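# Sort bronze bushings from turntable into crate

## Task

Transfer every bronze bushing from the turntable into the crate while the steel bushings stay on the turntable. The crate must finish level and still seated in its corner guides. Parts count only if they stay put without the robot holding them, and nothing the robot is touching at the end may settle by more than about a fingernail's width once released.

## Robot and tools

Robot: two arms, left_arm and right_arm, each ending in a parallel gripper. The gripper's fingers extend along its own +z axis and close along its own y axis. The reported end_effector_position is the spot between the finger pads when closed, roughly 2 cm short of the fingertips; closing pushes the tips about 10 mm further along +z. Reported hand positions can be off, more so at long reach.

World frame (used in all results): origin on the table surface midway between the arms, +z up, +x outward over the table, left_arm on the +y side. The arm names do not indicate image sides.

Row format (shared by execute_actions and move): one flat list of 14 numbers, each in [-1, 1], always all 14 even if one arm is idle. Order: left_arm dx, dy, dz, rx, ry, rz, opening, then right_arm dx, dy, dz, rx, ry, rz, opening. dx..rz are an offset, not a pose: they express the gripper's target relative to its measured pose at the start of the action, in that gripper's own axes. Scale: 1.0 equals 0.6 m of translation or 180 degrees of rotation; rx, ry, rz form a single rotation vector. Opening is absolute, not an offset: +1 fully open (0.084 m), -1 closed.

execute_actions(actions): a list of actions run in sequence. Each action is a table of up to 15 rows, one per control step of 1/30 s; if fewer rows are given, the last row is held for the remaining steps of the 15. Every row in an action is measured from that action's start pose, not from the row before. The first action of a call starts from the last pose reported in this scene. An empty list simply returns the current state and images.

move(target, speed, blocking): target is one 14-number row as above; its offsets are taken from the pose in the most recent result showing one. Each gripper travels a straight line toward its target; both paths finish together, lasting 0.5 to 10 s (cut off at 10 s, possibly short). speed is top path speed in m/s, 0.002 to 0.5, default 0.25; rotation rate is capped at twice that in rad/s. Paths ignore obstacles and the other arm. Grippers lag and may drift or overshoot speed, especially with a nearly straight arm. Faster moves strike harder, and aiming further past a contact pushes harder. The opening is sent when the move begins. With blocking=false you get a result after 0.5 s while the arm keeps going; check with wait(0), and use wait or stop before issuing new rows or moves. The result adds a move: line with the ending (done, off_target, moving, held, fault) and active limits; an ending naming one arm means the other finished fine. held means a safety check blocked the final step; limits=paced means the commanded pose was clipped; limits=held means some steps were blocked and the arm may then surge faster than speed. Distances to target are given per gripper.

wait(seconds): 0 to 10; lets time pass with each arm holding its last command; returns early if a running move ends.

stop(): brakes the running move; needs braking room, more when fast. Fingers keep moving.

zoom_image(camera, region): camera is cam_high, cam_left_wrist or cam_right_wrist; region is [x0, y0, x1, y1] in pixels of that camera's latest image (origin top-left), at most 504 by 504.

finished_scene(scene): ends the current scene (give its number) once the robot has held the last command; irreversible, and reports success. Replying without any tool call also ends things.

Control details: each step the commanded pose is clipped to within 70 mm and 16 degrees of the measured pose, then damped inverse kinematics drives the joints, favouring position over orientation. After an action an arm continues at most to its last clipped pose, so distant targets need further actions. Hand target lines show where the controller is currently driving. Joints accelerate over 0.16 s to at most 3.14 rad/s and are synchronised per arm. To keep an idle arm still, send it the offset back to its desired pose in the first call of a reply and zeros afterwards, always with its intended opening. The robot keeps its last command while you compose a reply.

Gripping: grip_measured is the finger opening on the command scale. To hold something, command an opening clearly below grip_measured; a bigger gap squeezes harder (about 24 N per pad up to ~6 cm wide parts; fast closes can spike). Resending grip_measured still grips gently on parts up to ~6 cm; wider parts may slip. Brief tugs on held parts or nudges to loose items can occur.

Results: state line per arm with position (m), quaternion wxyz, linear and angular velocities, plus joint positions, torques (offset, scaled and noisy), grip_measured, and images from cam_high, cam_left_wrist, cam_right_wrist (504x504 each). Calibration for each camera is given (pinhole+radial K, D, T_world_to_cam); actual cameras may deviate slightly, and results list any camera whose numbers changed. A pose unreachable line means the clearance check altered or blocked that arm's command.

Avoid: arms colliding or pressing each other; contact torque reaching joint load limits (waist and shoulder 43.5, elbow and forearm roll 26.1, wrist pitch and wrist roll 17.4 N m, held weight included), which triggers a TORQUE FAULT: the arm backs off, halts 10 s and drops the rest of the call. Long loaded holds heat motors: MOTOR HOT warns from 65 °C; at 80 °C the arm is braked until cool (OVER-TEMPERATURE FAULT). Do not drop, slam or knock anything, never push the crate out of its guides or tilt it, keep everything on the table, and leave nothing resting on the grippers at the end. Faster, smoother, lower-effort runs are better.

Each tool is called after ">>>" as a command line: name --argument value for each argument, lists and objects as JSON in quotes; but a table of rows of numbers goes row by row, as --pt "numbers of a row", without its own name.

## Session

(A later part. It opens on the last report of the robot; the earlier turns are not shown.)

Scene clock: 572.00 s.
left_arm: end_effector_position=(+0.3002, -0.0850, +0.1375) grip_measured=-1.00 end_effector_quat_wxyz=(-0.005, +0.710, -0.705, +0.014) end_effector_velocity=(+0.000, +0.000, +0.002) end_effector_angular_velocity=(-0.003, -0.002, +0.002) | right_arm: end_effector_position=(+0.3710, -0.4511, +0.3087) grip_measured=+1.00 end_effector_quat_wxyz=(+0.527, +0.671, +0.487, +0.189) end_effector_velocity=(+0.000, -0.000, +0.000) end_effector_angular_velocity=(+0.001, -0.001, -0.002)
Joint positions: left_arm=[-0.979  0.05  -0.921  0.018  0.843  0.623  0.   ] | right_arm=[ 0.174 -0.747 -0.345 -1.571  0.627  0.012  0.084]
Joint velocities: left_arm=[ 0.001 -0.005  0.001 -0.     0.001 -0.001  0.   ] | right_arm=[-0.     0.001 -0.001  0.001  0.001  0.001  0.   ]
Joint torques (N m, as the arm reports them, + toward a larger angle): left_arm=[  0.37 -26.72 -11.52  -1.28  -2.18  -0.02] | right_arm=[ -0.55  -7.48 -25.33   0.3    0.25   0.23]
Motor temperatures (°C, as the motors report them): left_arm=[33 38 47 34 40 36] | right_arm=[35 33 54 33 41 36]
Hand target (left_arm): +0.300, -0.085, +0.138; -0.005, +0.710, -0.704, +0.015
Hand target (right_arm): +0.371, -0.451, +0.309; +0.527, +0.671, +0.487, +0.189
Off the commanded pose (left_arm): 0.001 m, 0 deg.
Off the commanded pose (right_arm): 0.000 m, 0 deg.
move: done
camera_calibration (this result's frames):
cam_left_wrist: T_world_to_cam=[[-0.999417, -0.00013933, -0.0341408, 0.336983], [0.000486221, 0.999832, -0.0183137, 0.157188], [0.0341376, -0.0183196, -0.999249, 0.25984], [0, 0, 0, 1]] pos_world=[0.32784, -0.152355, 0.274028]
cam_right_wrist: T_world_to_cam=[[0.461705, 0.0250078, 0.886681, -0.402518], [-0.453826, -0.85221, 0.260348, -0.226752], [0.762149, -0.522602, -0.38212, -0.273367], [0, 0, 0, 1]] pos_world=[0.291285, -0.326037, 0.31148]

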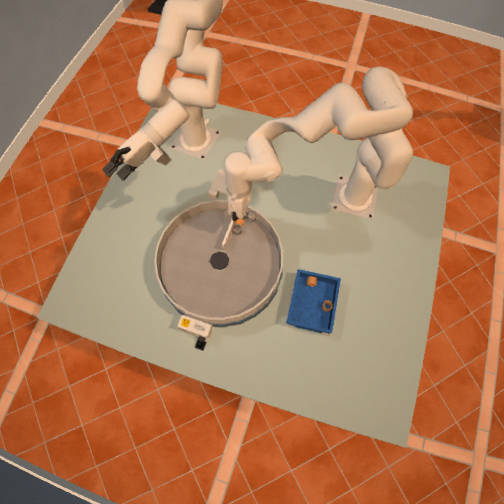

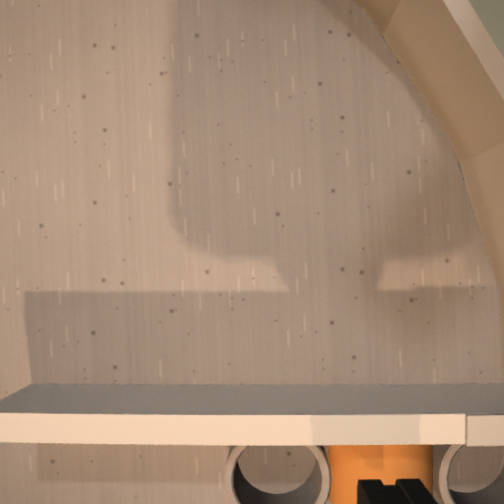

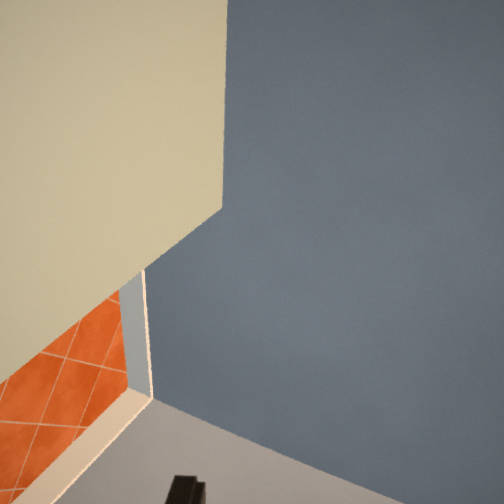

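The tip is over the bronze now. I'll press lightly on it, then roll it left along the fence.

>>> move --target '[0,0,0.033,0,0,0,-1,0,0,0,0,0,0,1]' --speed 0.02

>>> move --target '[0,-0.07,0.005,0,0,0,-1,0,0,0,0,0,0,1]' --speed 0.03

Scene clock: 580.63 s.
left_arm: end_effector_position=(+0.3007, -0.0854, +0.1179) grip_measured=-1.00 end_effector_quat_wxyz=(-0.005, +0.710, -0.705, +0.014) end_effector_velocity=(+0.001, -0.001, -0.000) end_effector_angular_velocity=(-0.002, -0.002, -0.001) | right_arm: end_effector_position=(+0.3710, -0.4511, +0.3087) grip_measured=+1.00 end_effector_quat_wxyz=(+0.527, +0.671, +0.487, +0.189) end_effector_velocity=(+0.000, +0.000, +0.000) end_effector_angular_velocity=(-0.001, +0.000, +0.001)
Joint positions: left_arm=[-0.978  0.086 -0.901  0.019  0.788  0.623  0.   ] | right_arm=[ 0.174 -0.747 -0.345 -1.571  0.627  0.012  0.084]
Joint velocities: left_arm=[ 0.     0.001 -0.     0.    -0.004  0.     0.   ] | right_arm=[-0.    -0.     0.    -0.001 -0.    -0.001  0.   ]
Joint torques (N m, as the arm reports them, + toward a larger angle): left_arm=[  0.45 -27.47 -10.95  -1.35  -2.45   0.14] | right_arm=[ -0.41  -7.45 -25.19   0.22   0.2    0.27]
Motor temperatures (°C, as the motors report them): left_arm=[33 38 49 34 40 36] | right_arm=[35 33 54 33 41 36]
Hand target (left_arm): +0.301, -0.085, +0.118; -0.005, +0.710, -0.705, +0.014
Hand target (right_arm): +0.371, -0.451, +0.309; +0.527, +0.671, +0.487, +0.189
Off the commanded pose (left_arm): 0.000 m, 0 deg.
Off the commanded pose (right_arm): 0.000 m, 0 deg.
move: done
camera_calibration (this result's frames):
cam_left_wrist: T_world_to_cam=[[-0.999417, -0.0000753884, -0.0341522, 0.336856], [0.000554287, 0.99983, -0.0184275, 0.15717], [0.0341478, -0.0184356, -0.999247, 0.240173], [0, 0, 0, 1]] pos_world=[0.328371, -0.15269, 0.254392]
cam_right_wrist: T_world_to_cam=[[0.461705, 0.0250079, 0.886681, -0.402518], [-0.453826, -0.85221, 0.260348, -0.226752], [0.762149, -0.522602, -0.38212, -0.273367], [0, 0, 0, 1]] pos_world=[0.291285, -0.326037, 0.31148]

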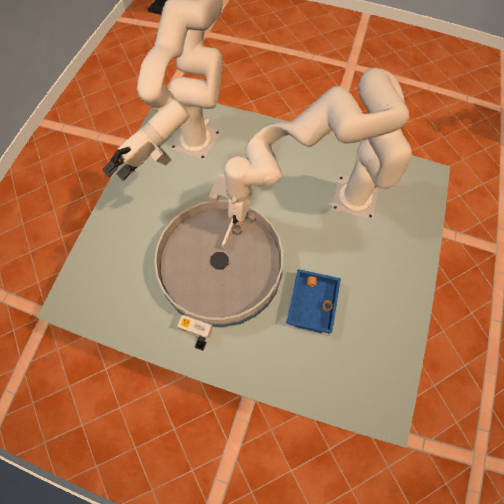

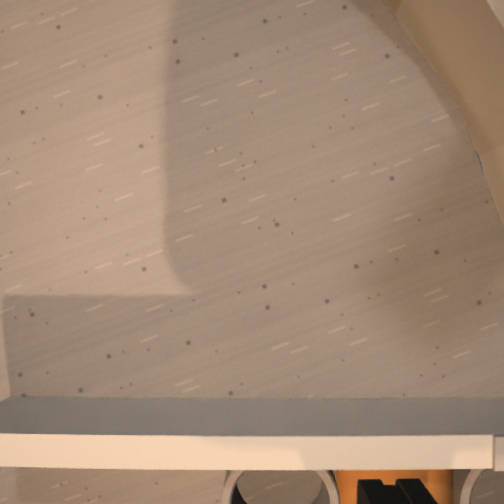

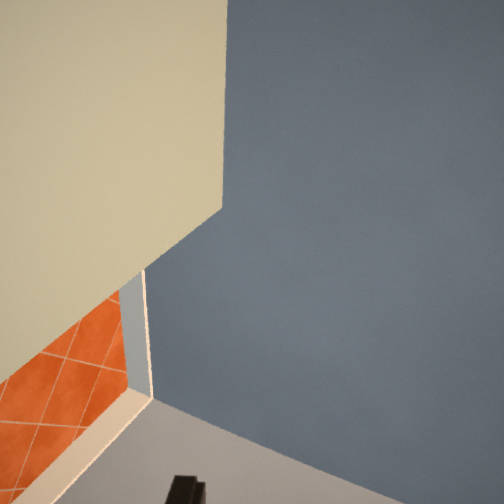

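Scene clock: 582.37 s.
left_arm: end_effector_position=(+0.3426, -0.0851, +0.1160) grip_measured=-1.00 end_effector_quat_wxyz=(-0.005, +0.709, -0.705, +0.014) end_effector_velocity=(+0.000, -0.001, +0.000) end_effector_angular_velocity=(-0.000, +0.000, -0.001) | right_arm: end_effector_position=(+0.3710, -0.4511, +0.3087) grip_measured=+1.00 end_effector_quat_wxyz=(+0.527, +0.671, +0.487, +0.189) end_effector_velocity=(-0.000, -0.000, +0.000) end_effector_angular_velocity=(-0.000, -0.001, -0.001)
Joint positions: left_arm=[-0.909  0.169 -1.002  0.016  0.805  0.694  0.   ] | right_arm=[ 0.174 -0.747 -0.345 -1.571  0.627  0.012  0.084]
Joint velocities: left_arm=[-0.     0.002 -0.004 -0.001  0.001  0.002  0.   ] | right_arm=[-0.    -0.001  0.    -0.001  0.001  0.001  0.   ]
Joint torques (N m, as the arm reports them, + toward a larger angle): left_arm=[  0.61 -29.39 -11.55  -1.19  -2.18   0.12] | right_arm=[ -0.68  -7.56 -25.14   0.2    0.25   0.31]
Motor temperatures (°C, as the motors report them): left_arm=[33 38 49 34 40 36] | right_arm=[35 33 54 33 41 36]
Hand target (left_arm): +0.343, -0.085, +0.116; -0.005, +0.710, -0.705, +0.014
Hand target (right_arm): +0.371, -0.451, +0.309; +0.527, +0.671, +0.487, +0.189
Off the commanded pose (left_arm): 0.000 m, 0 deg.
Off the commanded pose (right_arm): 0.000 m, 0 deg.
move: done
camera_calibration (this result's frames):
cam_left_wrist: T_world_to_cam=[[-0.999417, -0.0000410943, -0.0341552, 0.378691], [0.000584925, 0.999832, -0.0183185, 0.156859], [0.0341502, -0.0183277, -0.999249, 0.236917], [0, 0, 0, 1]] pos_world=[0.370288, -0.152475, 0.252547]
cam_right_wrist: T_world_to_cam=[[0.461705, 0.0250078, 0.886681, -0.402518], [-0.453825, -0.85221, 0.260348, -0.226752], [0.762149, -0.522602, -0.38212, -0.273367], [0, 0, 0, 1]] pos_world=[0.291285, -0.326037, 0.31148]

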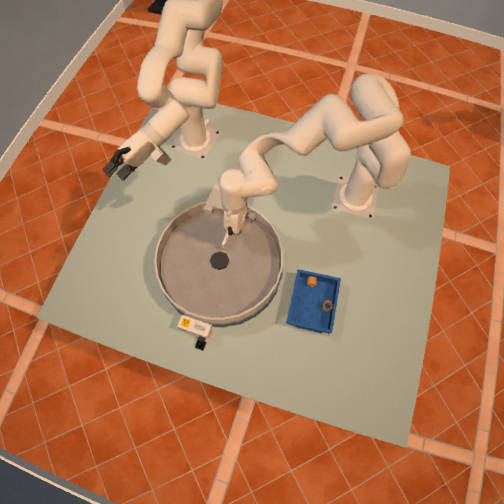

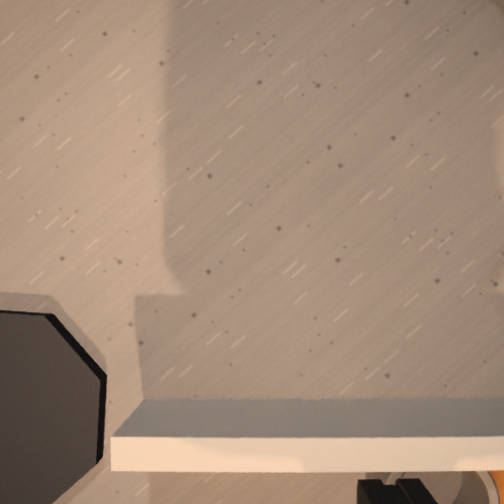

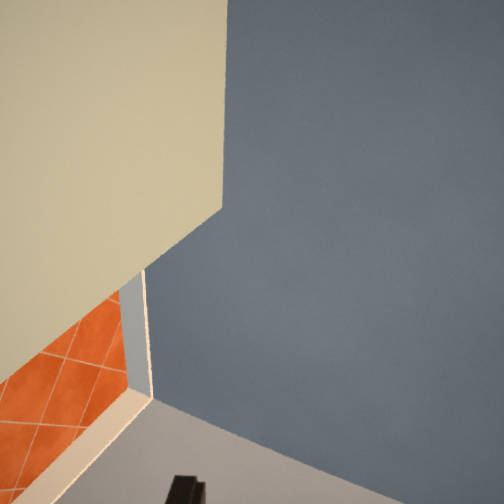

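The tip never touched it, so the lying bronze sits lower than I assumed. I'll go back over it and descend until it makes contact.

>>> move --target '[0,0.07,-0.02,0,0,0,-1,0,0,0,0,0,0,1]' --speed 0.08

>>> move --target '[0,0,0.037,0,0,0,-1,0,0,0,0,0,0,1]' --speed 0.015

Scene clock: 592.97 s.
left_arm: end_effector_position=(+0.3005, -0.0852, +0.1268) grip_measured=-1.00 end_effector_quat_wxyz=(-0.005, +0.710, -0.704, +0.014) end_effector_velocity=(-0.002, +0.000, -0.000) end_effector_angular_velocity=(+0.002, +0.001, -0.001) | right_arm: end_effector_position=(+0.3710, -0.4511, +0.3087) grip_measured=+1.00 end_effector_quat_wxyz=(+0.527, +0.671, +0.487, +0.189) end_effector_velocity=(-0.000, +0.000, +0.000) end_effector_angular_velocity=(+0.002, -0.001, -0.000)
Joint positions: left_arm=[-0.978  0.07  -0.909  0.019  0.813  0.623  0.   ] | right_arm=[ 0.174 -0.747 -0.345 -1.571  0.627  0.012  0.084]
Joint velocities: left_arm=[-0.003 -0.003  0.004  0.001  0.001 -0.003  0.   ] | right_arm=[ 0.    -0.001 -0.     0.002 -0.     0.     0.   ]
Joint torques (N m, as the arm reports them, + toward a larger angle): left_arm=[  0.15 -26.73 -11.45  -1.23  -2.29   0.49] | right_arm=[ -0.36  -6.98 -25.29   0.03   0.29   0.22]
Motor temperatures (°C, as the motors report them): left_arm=[33 39 49 34 40 36] | right_arm=[35 33 54 33 41 36]
Hand target (left_arm): +0.300, -0.085, +0.127; -0.005, +0.710, -0.705, +0.014
Hand target (right_arm): +0.371, -0.451, +0.309; +0.527, +0.671, +0.487, +0.189
Off the commanded pose (left_arm): 0.000 m, 0 deg.
Off the commanded pose (right_arm): 0.000 m, 0 deg.
move: done
camera_calibration (this result's frames):
cam_left_wrist: T_world_to_cam=[[-0.99942, -0.000208882, -0.0340656, 0.336936], [0.000414201, 0.999833, -0.0182826, 0.157156], [0.0340638, -0.0182861, -0.999252, 0.249102], [0, 0, 0, 1]] pos_world=[0.32819, -0.152504, 0.263267]
cam_right_wrist: T_world_to_cam=[[0.461705, 0.0250078, 0.886681, -0.402518], [-0.453825, -0.85221, 0.260348, -0.226752], [0.762149, -0.522602, -0.38212, -0.273367], [0, 0, 0, 1]] pos_world=[0.291285, -0.326037, 0.31148]

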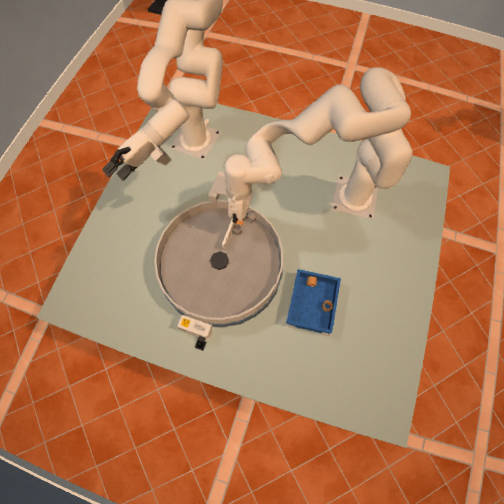

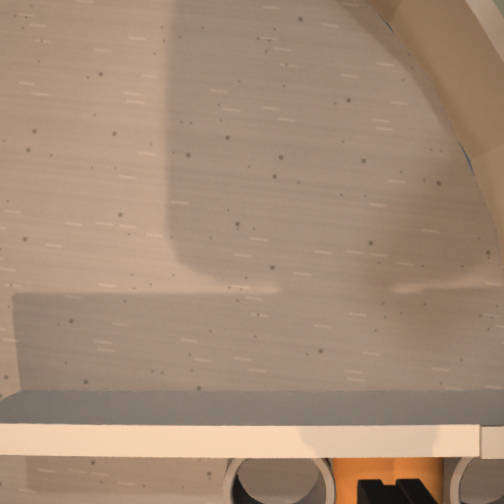

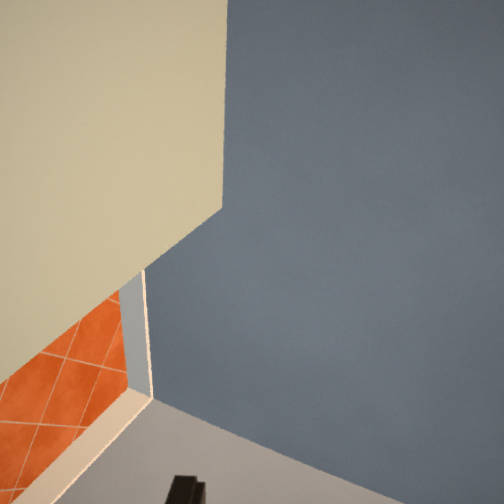

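Scene clock: 594.67 s.
left_arm: end_effector_position=(+0.3022, -0.0866, +0.1067) grip_measured=-1.00 end_effector_quat_wxyz=(-0.004, +0.710, -0.704, +0.017) end_effector_velocity=(-0.000, -0.001, -0.001) end_effector_angular_velocity=(-0.002, -0.001, -0.000) | right_arm: end_effector_position=(+0.3710, -0.4511, +0.3087) grip_measured=+1.00 end_effector_quat_wxyz=(+0.527, +0.671, +0.487, +0.189) end_effector_velocity=(+0.000, +0.000, +0.000) end_effector_angular_velocity=(-0.001, -0.000, +0.002)
Joint positions: left_arm=[-0.977  0.11  -0.892  0.02   0.751  0.622  0.   ] | right_arm=[ 0.174 -0.747 -0.345 -1.571  0.627  0.012  0.084]
Joint velocities: left_arm=[-0.001  0.002  0.002 -0.001 -0.006 -0.     0.   ] | right_arm=[ 0.     0.    -0.    -0.001 -0.001 -0.     0.   ]
Joint torques (N m, as the arm reports them, + toward a larger angle): left_arm=[ -0.79 -20.19  -8.32  -1.71  -1.87   0.22] | right_arm=[ -0.81  -7.55 -25.17   0.07   0.24   0.24]
Motor temperatures (°C, as the motors report them): left_arm=[33 39 49 34 40 36] | right_arm=[35 33 54 33 41 36]
Hand target (left_arm): +0.301, -0.086, +0.105; -0.005, +0.710, -0.705, +0.014
Hand target (right_arm): +0.371, -0.451, +0.309; +0.527, +0.671, +0.487, +0.189
Off the commanded pose (left_arm): 0.003 m, 0 deg.
Off the commanded pose (right_arm): 0.000 m, 0 deg.
move: done
camera_calibration (this result's frames):
cam_left_wrist: T_world_to_cam=[[-0.999312, -0.000554331, -0.037097, 0.338202], [0.000267901, 0.999754, -0.0221557, 0.158666], [0.0371002, -0.0221504, -0.999066, 0.22766], [0, 0, 0, 1]] pos_world=[0.32948, -0.153397, 0.243509]
cam_right_wrist: T_world_to_cam=[[0.461705, 0.0250078, 0.886681, -0.402518], [-0.453825, -0.85221, 0.260348, -0.226752], [0.762149, -0.522602, -0.38212, -0.273367], [0, 0, 0, 1]] pos_world=[0.291285, -0.326037, 0.31148]

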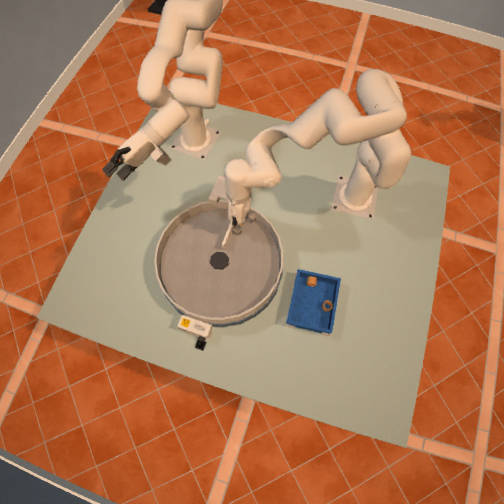

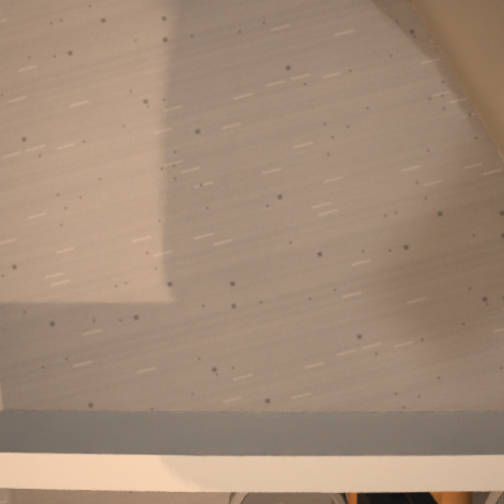

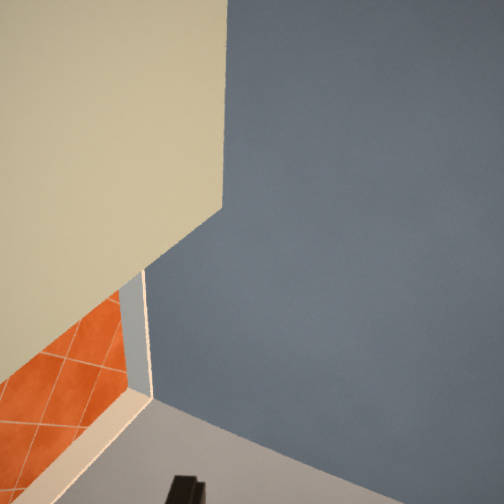

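Light contact at z≈0.107 (the shoulder torque dropped). Now I'll slide slowly away from the fence to drag the bronze out from between the steels.

>>> move --target '[-0.07,0,0,0,0,0,-1,0,0,0,0,0,0,1]' --speed 0.03

Scene clock: 600.13 s.
left_arm: end_effector_position=(+0.3017, -0.0445, +0.1055) grip_measured=-1.00 end_effector_quat_wxyz=(-0.004, +0.710, -0.704, +0.016) end_effector_velocity=(+0.001, -0.001, +0.001) end_effector_angular_velocity=(-0.004, -0.003, -0.000) | right_arm: end_effector_position=(+0.3710, -0.4511, +0.3087) grip_measured=+1.00 end_effector_quat_wxyz=(+0.527, +0.671, +0.487, +0.189) end_effector_velocity=(-0.000, +0.000, +0.000) end_effector_angular_velocity=(+0.001, -0.001, +0.000)
Joint positions: left_arm=[-0.919  0.011 -0.766  0.018  0.723  0.682  0.   ] | right_arm=[ 0.174 -0.747 -0.345 -1.571  0.627  0.012  0.084]
Joint velocities: left_arm=[ 0.    -0.003 -0.    -0.    -0.002  0.001  0.   ] | right_arm=[-0.    -0.001  0.     0.    -0.001  0.001  0.   ]
Joint torques (N m, as the arm reports them, + toward a larger angle): left_arm=[  0.2  -24.11 -11.    -1.1   -2.41  -0.06] | right_arm=[ -0.65  -7.02 -25.38   0.37   0.17   0.33]
Motor temperatures (°C, as the motors report them): left_arm=[33 38 47 34 40 36] | right_arm=[35 33 54 33 41 36]
Hand target (left_arm): +0.302, -0.045, +0.106; -0.004, +0.710, -0.704, +0.017
Hand target (right_arm): +0.371, -0.451, +0.309; +0.527, +0.671, +0.487, +0.189
Off the commanded pose (left_arm): 0.000 m, 0 deg.
Off the commanded pose (right_arm): 0.000 m, 0 deg.
move: done
camera_calibration (this result's frames):
cam_left_wrist: T_world_to_cam=[[-0.999334, -0.000320705, -0.0364761, 0.337599], [0.00046235, 0.99977, -0.0214571, 0.116421], [0.0364746, -0.0214597, -0.999104, 0.227687], [0, 0, 0, 1]] pos_world=[0.329015, -0.111399, 0.242295]
cam_right_wrist: T_world_to_cam=[[0.461705, 0.0250078, 0.886681, -0.402518], [-0.453825, -0.85221, 0.260348, -0.226752], [0.762149, -0.522602, -0.38212, -0.273367], [0, 0, 0, 1]] pos_world=[0.291285, -0.326037, 0.31148]

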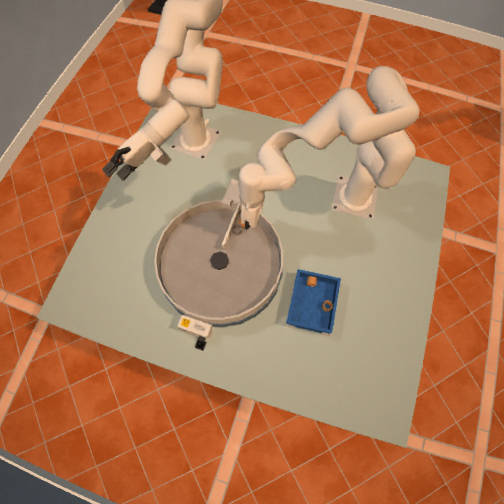

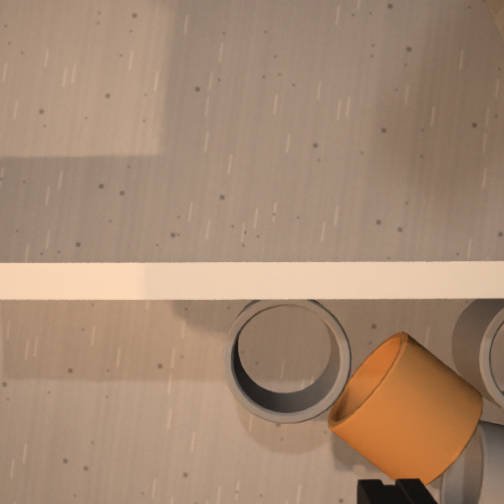

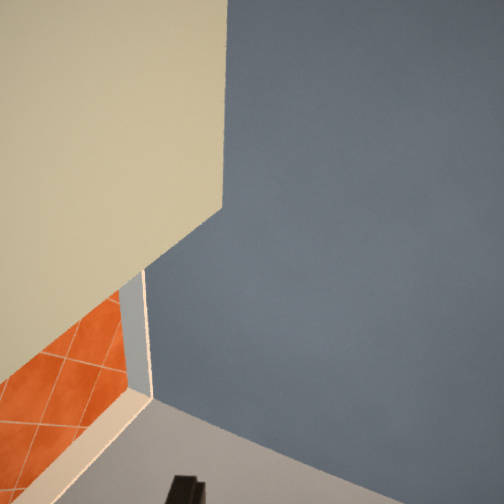

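The bronze came out and turned about 45°. I'll take a quick look from above before it drifts.

>>> move --target '[-0.02,0,-0.15,0,0,0,1,0,0,0,0,0,0,1]' --speed 0.25

Scene clock: 610.37 s.
left_arm: end_effector_position=(+0.2988, -0.0305, +0.1944) grip_measured=+1.00 end_effector_quat_wxyz=(-0.005, +0.710, -0.704, +0.015) end_effector_velocity=(+0.001, -0.001, +0.005) end_effector_angular_velocity=(-0.005, -0.004, +0.002) | right_arm: end_effector_position=(+0.3710, -0.4511, +0.3087) grip_measured=+1.00 end_effector_quat_wxyz=(+0.527, +0.671, +0.487, +0.189) end_effector_velocity=(+0.000, -0.000, +0.001) end_effector_angular_velocity=(-0.003, -0.001, +0.001)
Joint positions: left_arm=[-0.903 -0.175 -0.845  0.014  0.99   0.703  0.084] | right_arm=[ 0.174 -0.747 -0.345 -1.571  0.627  0.012  0.084]
Joint velocities: left_arm=[ 0.002 -0.006 -0.008 -0.     0.007 -0.     0.   ] | right_arm=[ 0.    -0.001 -0.001 -0.002  0.001 -0.002  0.   ]
Joint torques (N m, as the arm reports them, + toward a larger angle): left_arm=[  0.16 -21.37 -12.08  -1.18  -2.43   0.21] | right_arm=[ -0.81  -7.26 -25.45   0.1    0.2    0.28]
Motor temperatures (°C, as the motors report them): left_arm=[33 38 48 34 40 36] | right_arm=[35 33 54 33 41 36]
Hand target (left_arm): +0.299, -0.031, +0.195; -0.005, +0.710, -0.704, +0.016
Hand target (right_arm): +0.371, -0.451, +0.309; +0.527, +0.671, +0.487, +0.189
Off the commanded pose (left_arm): 0.001 m, 0 deg.
Off the commanded pose (right_arm): 0.000 m, 0 deg.
move: done
camera_calibration (this result's frames):
cam_left_wrist: T_world_to_cam=[[-0.999363, -0.000564089, -0.0356949, 0.337784], [0.000154507, 0.999797, -0.0201257, 0.104212], [0.035699, -0.0201184, -0.99916, 0.317159], [0, 0, 0, 1]] pos_world=[0.32623, -0.0976192, 0.331047]
cam_right_wrist: T_world_to_cam=[[0.461705, 0.0250077, 0.886681, -0.402518], [-0.453825, -0.85221, 0.260348, -0.226752], [0.762149, -0.522602, -0.382121, -0.273367], [0, 0, 0, 1]] pos_world=[0.291285, -0.326037, 0.31148]

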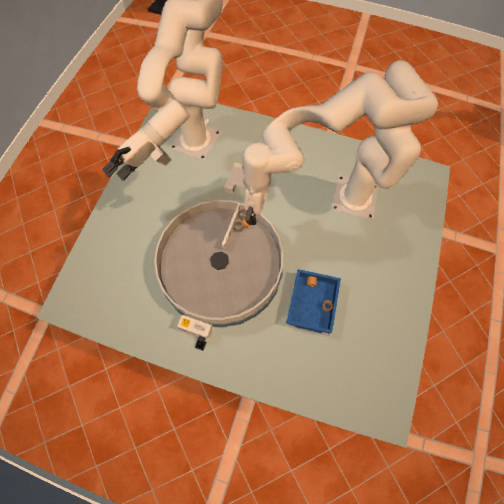

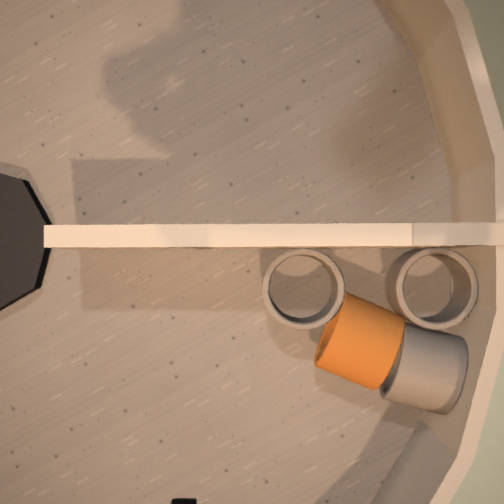

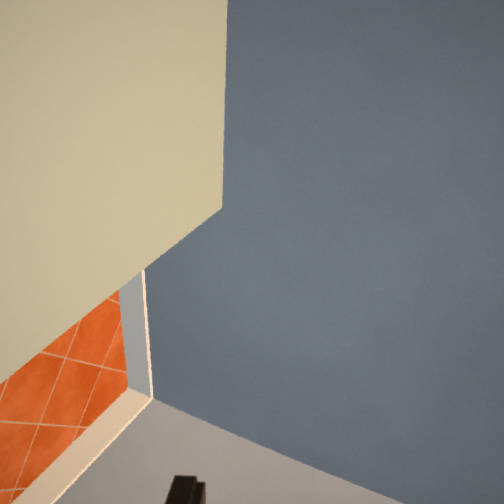

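The friction drag worked, so I'll use it again. First I'll align the fingers across the bronze's diameter. Then I'll press on top and roll it down-left into open floor, where both sides are clear. Everything stays on the turntable.

>>> move --target '[0.047,0.012,0.115,0,0,-0.367,-1,0,0,0,0,0,0,1]' --speed 0.15

>>> move --target '[0,0,0.035,0,0,0,-1,0,0,0,0,0,0,1]' --speed 0.015

Scene clock: 639.60 s.
left_arm: end_effector_position=(+0.2937, -0.0601, +0.1258) grip_measured=-1.00 end_effector_quat_wxyz=(+0.005, +0.979, -0.204, +0.015) end_effector_velocity=(-0.000, -0.000, -0.000) end_effector_angular_velocity=(+0.001, -0.000, +0.007) | right_arm: end_effector_position=(+0.3710, -0.4511, +0.3087) grip_measured=+1.00 end_effector_quat_wxyz=(+0.527, +0.671, +0.487, +0.189) end_effector_velocity=(-0.000, +0.000, -0.001) end_effector_angular_velocity=(+0.001, +0.002, +0.001)
Joint positions: left_arm=[-0.956 -0.006 -0.814  0.018  0.791 -0.507  0.   ] | right_arm=[ 0.174 -0.747 -0.345 -1.571  0.627  0.012  0.084]
Joint velocities: left_arm=[-0.001  0.001 -0.     0.001 -0.    -0.009  0.   ] | right_arm=[ 0.     0.001  0.001 -0.    -0.001  0.001  0.   ]
Joint torques (N m, as the arm reports them, + toward a larger angle): left_arm=[  0.24 -24.49 -11.37  -1.07  -2.08  -0.16] | right_arm=[ -0.66  -7.3  -25.22   0.15   0.16   0.23]
Motor temperatures (°C, as the motors report them): left_arm=[33 38 51 34 40 36] | right_arm=[35 33 54 33 41 36]
Hand target (left_arm): +0.294, -0.060, +0.126; +0.005, +0.979, -0.204, +0.015
Hand target (right_arm): +0.371, -0.451, +0.309; +0.527, +0.671, +0.487, +0.189
Off the commanded pose (left_arm): 0.000 m, 0 deg.
Off the commanded pose (right_arm): 0.000 m, 0 deg.
move: done
camera_calibration (this result's frames):
cam_left_wrist: T_world_to_cam=[[-0.406119, -0.913809, -0.004496, 0.0972638], [-0.913117, 0.405995, -0.0372117, 0.367097], [0.0358297, -0.011007, -0.999297, 0.248799], [0, 0, 0, 1]] pos_world=[0.365789, -0.0574206, 0.262722]
cam_right_wrist: T_world_to_cam=[[0.461705, 0.0250076, 0.886681, -0.402518], [-0.453826, -0.85221, 0.260348, -0.226752], [0.762149, -0.522602, -0.382121, -0.273367], [0, 0, 0, 1]] pos_world=[0.291285, -0.326037, 0.31148]

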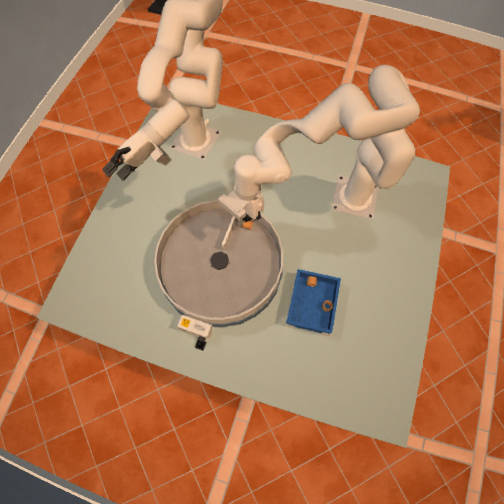

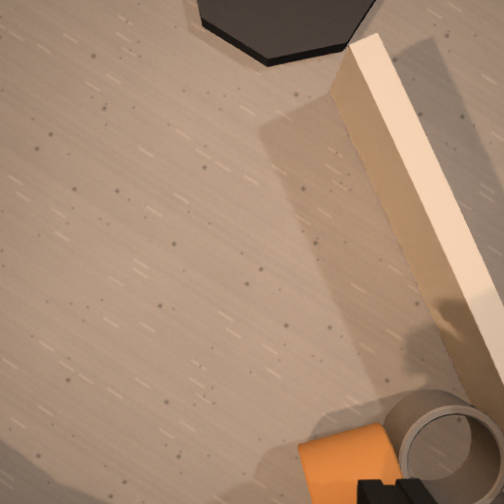

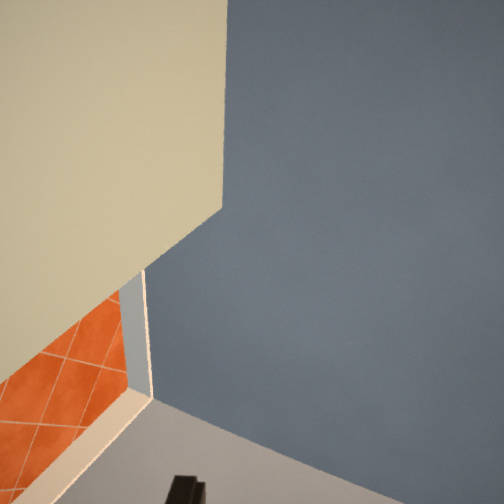

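Scene clock: 641.23 s.
left_arm: end_effector_position=(+0.2953, -0.0614, +0.1067) grip_measured=-1.00 end_effector_quat_wxyz=(+0.006, +0.979, -0.204, +0.017) end_effector_velocity=(+0.000, -0.000, -0.002) end_effector_angular_velocity=(-0.002, -0.002, -0.000) | right_arm: end_effector_position=(+0.3710, -0.4511, +0.3087) grip_measured=+1.00 end_effector_quat_wxyz=(+0.527, +0.671, +0.487, +0.189) end_effector_velocity=(+0.000, +0.000, +0.000) end_effector_angular_velocity=(-0.001, -0.000, +0.001)
Joint positions: left_arm=[-0.955  0.035 -0.798  0.019  0.729 -0.508  0.   ] | right_arm=[ 0.174 -0.747 -0.345 -1.571  0.627  0.012  0.084]
Joint velocities: left_arm=[-0.     0.003  0.002  0.    -0.008 -0.001  0.   ] | right_arm=[ 0.    -0.    -0.    -0.001 -0.001 -0.     0.   ]
Joint torques (N m, as the arm reports them, + toward a larger angle): left_arm=[ -0.48 -19.96  -8.51  -1.47  -1.89   0.21] | right_arm=[ -0.72  -7.33 -25.24   0.21   0.23   0.33]
Motor temperatures (°C, as the motors report them): left_arm=[33 38 51 34 40 36] | right_arm=[35 33 54 33 41 36]
Hand target (left_arm): +0.294, -0.060, +0.105; +0.005, +0.979, -0.204, +0.015
Hand target (right_arm): +0.371, -0.451, +0.309; +0.527, +0.671, +0.487, +0.189
Off the commanded pose (left_arm): 0.002 m, 0 deg.
Off the commanded pose (right_arm): 0.000 m, 0 deg.
move: done
camera_calibration (this result's frames):
cam_left_wrist: T_world_to_cam=[[-0.406045, -0.91385, -0.00249736, 0.0962996], [-0.91304, 0.405797, -0.0410618, 0.368712], [0.0385377, -0.0143927, -0.999153, 0.228548], [0, 0, 0, 1]] pos_world=[0.366943, -0.0583295, 0.243735]
cam_right_wrist: T_world_to_cam=[[0.461705, 0.0250078, 0.886681, -0.402518], [-0.453825, -0.85221, 0.260348, -0.226752], [0.762149, -0.522602, -0.382121, -0.273367], [0, 0, 0, 1]] pos_world=[0.291285, -0.326037, 0.31148]

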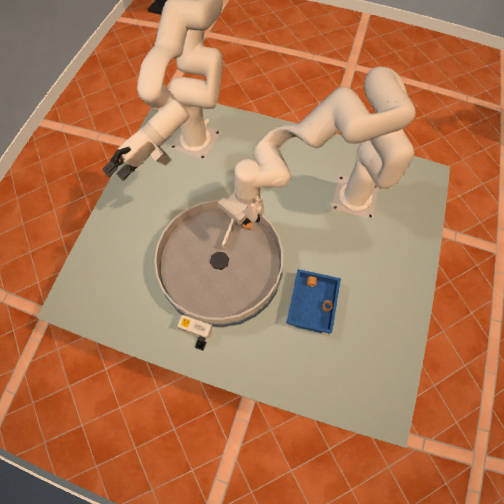

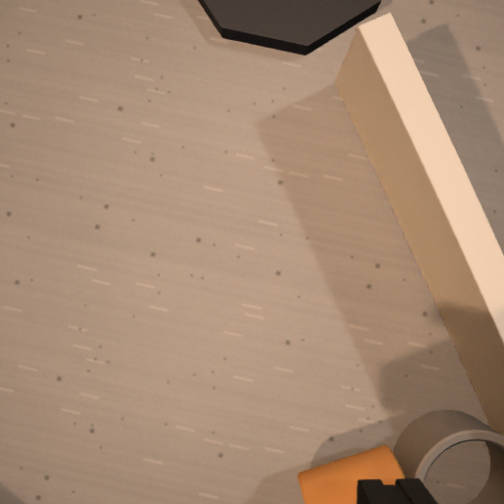

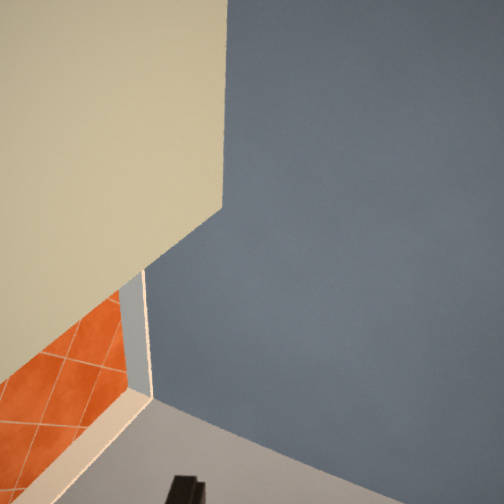

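I'm in contact on the bronze, near its right part. Rolling it toward open floor (image left, gripper −y).

>>> move --target '[0,-0.1,0.002,0,0,0,-1,0,0,0,0,0,0,1]' --speed 0.04

Scene clock: 646.27 s.
left_arm: end_effector_position=(+0.3177, -0.0050, +0.1026) grip_measured=-1.00 end_effector_quat_wxyz=(+0.004, +0.979, -0.204, +0.014) end_effector_velocity=(+0.000, +0.000, +0.001) end_effector_angular_velocity=(-0.001, -0.000, +0.001) | right_arm: end_effector_position=(+0.3710, -0.4511, +0.3087) grip_measured=+1.00 end_effector_quat_wxyz=(+0.527, +0.671, +0.487, +0.189) end_effector_velocity=(-0.000, -0.000, +0.000) end_effector_angular_velocity=(-0.000, +0.000, -0.002)
Joint positions: left_arm=[-0.826 -0.037 -0.7    0.013  0.709 -0.374  0.   ] | right_arm=[ 0.174 -0.747 -0.345 -1.571  0.627  0.012  0.084]
Joint velocities: left_arm=[ 0.001 -0.004  0.    -0.001  0.003  0.001  0.   ] | right_arm=[-0.     0.    -0.     0.001  0.001 -0.     0.   ]
Joint torques (N m, as the arm reports them, + toward a larger angle): left_arm=[  0.31 -18.31  -6.95  -0.97   0.25  -0.07] | right_arm=[ -0.7   -7.36 -25.35  -0.06   0.08   0.3 ]
Motor temperatures (°C, as the motors report them): left_arm=[33 38 48 34 39 36] | right_arm=[35 33 54 33 41 36]
Hand target (left_arm): +0.319, -0.006, +0.105; +0.006, +0.979, -0.204, +0.017
Hand target (right_arm): +0.371, -0.451, +0.309; +0.527, +0.671, +0.487, +0.189
Off the commanded pose (left_arm): 0.003 m, 0 deg.
Off the commanded pose (right_arm): 0.000 m, 0 deg.
move: done
camera_calibration (this result's frames):
cam_left_wrist: T_world_to_cam=[[-0.40609, -0.913819, -0.00507649, 0.157299], [-0.913212, 0.406013, -0.0345946, 0.365549], [0.0336743, -0.00941261, -0.999389, 0.226038], [0, 0, 0, 1]] pos_world=[0.39009, -0.00254741, 0.239344]
cam_right_wrist: T_world_to_cam=[[0.461705, 0.0250077, 0.886681, -0.402518], [-0.453825, -0.85221, 0.260348, -0.226752], [0.762149, -0.522602, -0.382121, -0.273367], [0, 0, 0, 1]] pos_world=[0.291285, -0.326037, 0.31148]

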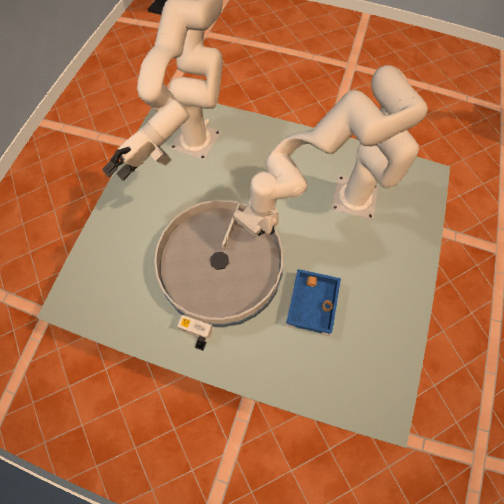

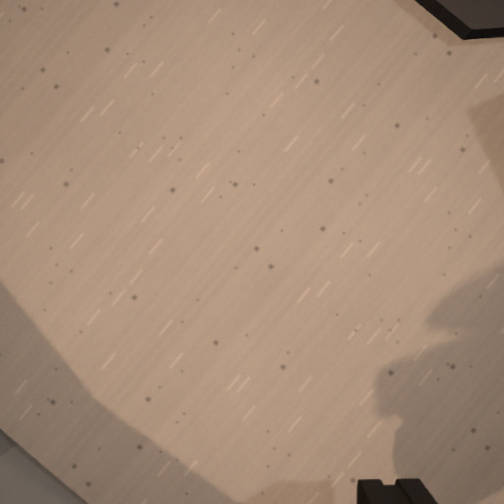

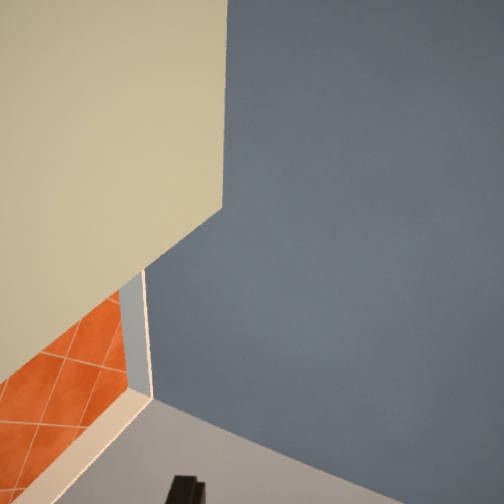

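I can't see the bronze, but the lower shoulder torque suggests the tip is still pressing on something. I'll assume it's underneath and chain the steps: lift, open, drop around it, close.

>>> execute_actions --actions '[[[0,0,-0.04,0,0,0,0.19,0,0,0,0,0,0,1]],[[0,0,0,0,0,0,0.19,0,0,0,0,0,0,1]],[[0,0,0.065,0,0,0,0.19,0,0,0,0,0,0,1]],[[0,0,0,0,0,0,-1,0,0,0,0,0,0,1]],[[0,0,0,0,0,0,-1,0,0,0,0,0,0,1]]]'

Scene clock: 656.87 s.
left_arm: end_effector_position=(+0.3173, -0.0045, +0.0868) grip_measured=-1.00 end_effector_quat_wxyz=(+0.003, +0.979, -0.204, +0.013) end_effector_velocity=(+0.000, -0.000, +0.000) end_effector_angular_velocity=(-0.001, -0.001, +0.001) | right_arm: end_effector_position=(+0.3710, -0.4511, +0.3087) grip_measured=+1.00 end_effector_quat_wxyz=(+0.527, +0.671, +0.487, +0.189) end_effector_velocity=(+0.000, +0.000, +0.000) end_effector_angular_velocity=(-0.001, -0.000, +0.001)
Joint positions: left_arm=[-0.826 -0.001 -0.687  0.013  0.663 -0.374  0.   ] | right_arm=[ 0.174 -0.747 -0.345 -1.571  0.627  0.012  0.084]
Joint velocities: left_arm=[ 0.    -0.    -0.001 -0.    -0.    -0.     0.   ] | right_arm=[-0.     0.    -0.    -0.002 -0.     0.001  0.   ]
Joint torques (N m, as the arm reports them, + toward a larger angle): left_arm=[  0.39 -22.87 -10.37  -1.05  -2.26  -0.09] | right_arm=[ -0.46  -7.43 -25.32   0.35   0.22   0.14]
Motor temperatures (°C, as the motors report them): left_arm=[33 38 49 34 40 36] | right_arm=[35 33 54 33 41 36]
Hand target (left_arm): +0.317, -0.004, +0.087; +0.003, +0.979, -0.204, +0.013
Hand target (right_arm): +0.371, -0.451, +0.309; +0.527, +0.671, +0.487, +0.189
Off the commanded pose (left_arm): 0.000 m, 0 deg.
Off the commanded pose (right_arm): 0.000 m, 0 deg.
camera_calibration (this result's frames):
cam_left_wrist: T_world_to_cam=[[-0.406332, -0.913705, -0.00608424, 0.157624], [-0.913185, 0.406311, -0.0317059, 0.364108], [0.0314419, -0.00732707, -0.999479, 0.210987], [0, 0, 0, 1]] pos_world=[0.389912, -0.00237292, 0.223381]
cam_right_wrist: T_world_to_cam=[[0.461706, 0.0250076, 0.886681, -0.402518], [-0.453825, -0.85221, 0.260348, -0.226752], [0.762149, -0.522602, -0.382121, -0.273367], [0, 0, 0, 1]] pos_world=[0.291285, -0.326037, 0.31148]

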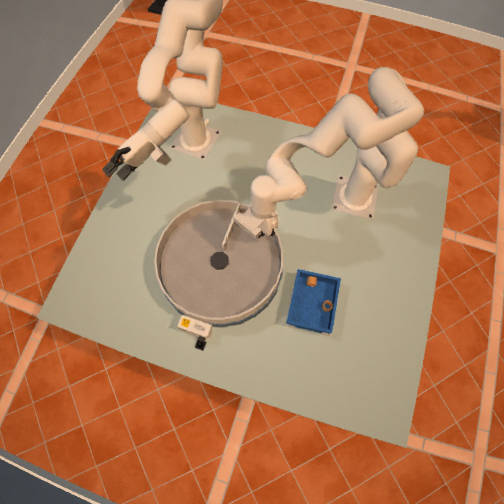

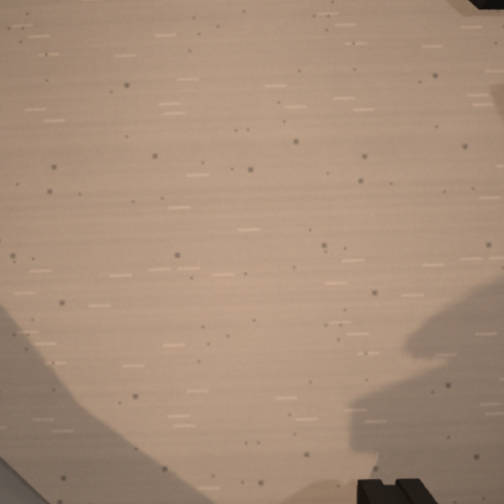

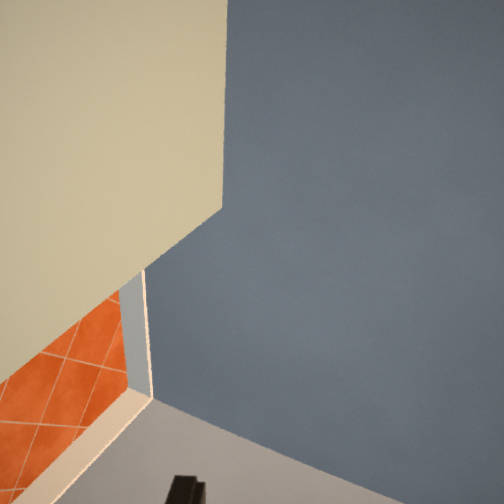

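Empty, so the bronze wasn't under the tip. I'll rise, un-rotate and look.

>>> move --target '[0,0,-0.185,0,0,0.367,1,0,0,0,0,0,0,1]' --speed 0.25

Scene clock: 663.17 s.
left_arm: end_effector_position=(+0.3145, -0.0028, +0.1975) grip_measured=+1.00 end_effector_quat_wxyz=(-0.004, +0.710, -0.704, +0.013) end_effector_velocity=(-0.000, +0.000, +0.001) end_effector_angular_velocity=(-0.001, +0.001, -0.006) | right_arm: end_effector_position=(+0.3710, -0.4511, +0.3087) grip_measured=+1.00 end_effector_quat_wxyz=(+0.527, +0.671, +0.487, +0.189) end_effector_velocity=(-0.000, +0.000, -0.000) end_effector_angular_velocity=(+0.001, +0.001, +0.001)
Joint positions: left_arm=[-0.829 -0.207 -0.825  0.01   1.006  0.78   0.084] | right_arm=[ 0.174 -0.747 -0.345 -1.571  0.627  0.012  0.084]
Joint velocities: left_arm=[ 0.001 -0.001 -0.002 -0.002  0.003  0.008  0.   ] | right_arm=[-0.    -0.     0.001  0.001 -0.001 -0.     0.   ]
Joint torques (N m, as the arm reports them, + toward a larger angle): left_arm=[  0.27 -19.99 -11.75  -1.05  -2.27  -0.05] | right_arm=[ -0.57  -7.77 -25.49   0.13   0.17   0.26]
Motor temperatures (°C, as the motors report them): left_arm=[33 38 49 34 40 36] | right_arm=[35 33 54 33 41 36]
Hand target (left_arm): +0.315, -0.003, +0.198; -0.004, +0.709, -0.705, +0.013
Hand target (right_arm): +0.371, -0.451, +0.309; +0.527, +0.671, +0.487, +0.189
Off the commanded pose (left_arm): 0.000 m, 0 deg.
Off the commanded pose (right_arm): 0.000 m, 0 deg.
move: done
camera_calibration (this result's frames):
cam_left_wrist: T_world_to_cam=[[-0.99951, -0.000404374, -0.0312913, 0.352855], [0.000104492, 0.999868, -0.0162588, 0.0757734], [0.0312937, -0.0162542, -0.999378, 0.321742], [0, 0, 0, 1]] pos_world=[0.342605, -0.0703911, 0.333815]
cam_right_wrist: T_world_to_cam=[[0.461706, 0.0250076, 0.88668, -0.402518], [-0.453825, -0.85221, 0.260348, -0.226752], [0.762148, -0.522602, -0.382121, -0.273367], [0, 0, 0, 1]] pos_world=[0.291285, -0.326037, 0.31148]

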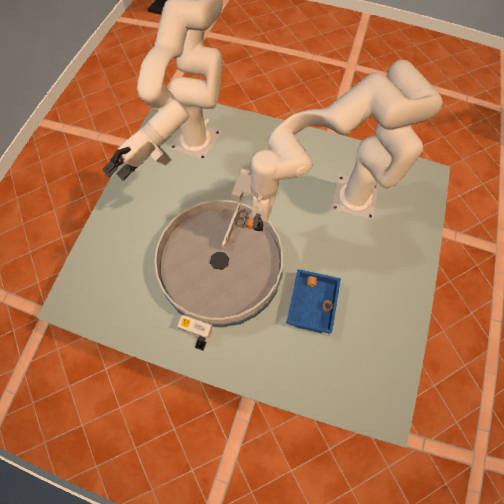

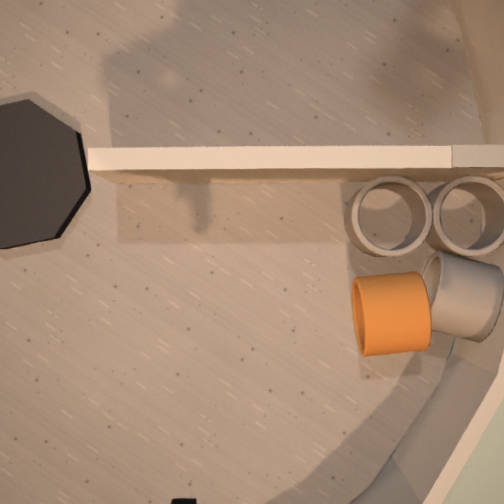

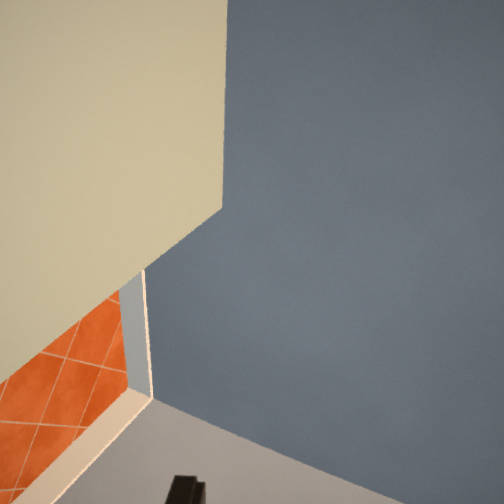

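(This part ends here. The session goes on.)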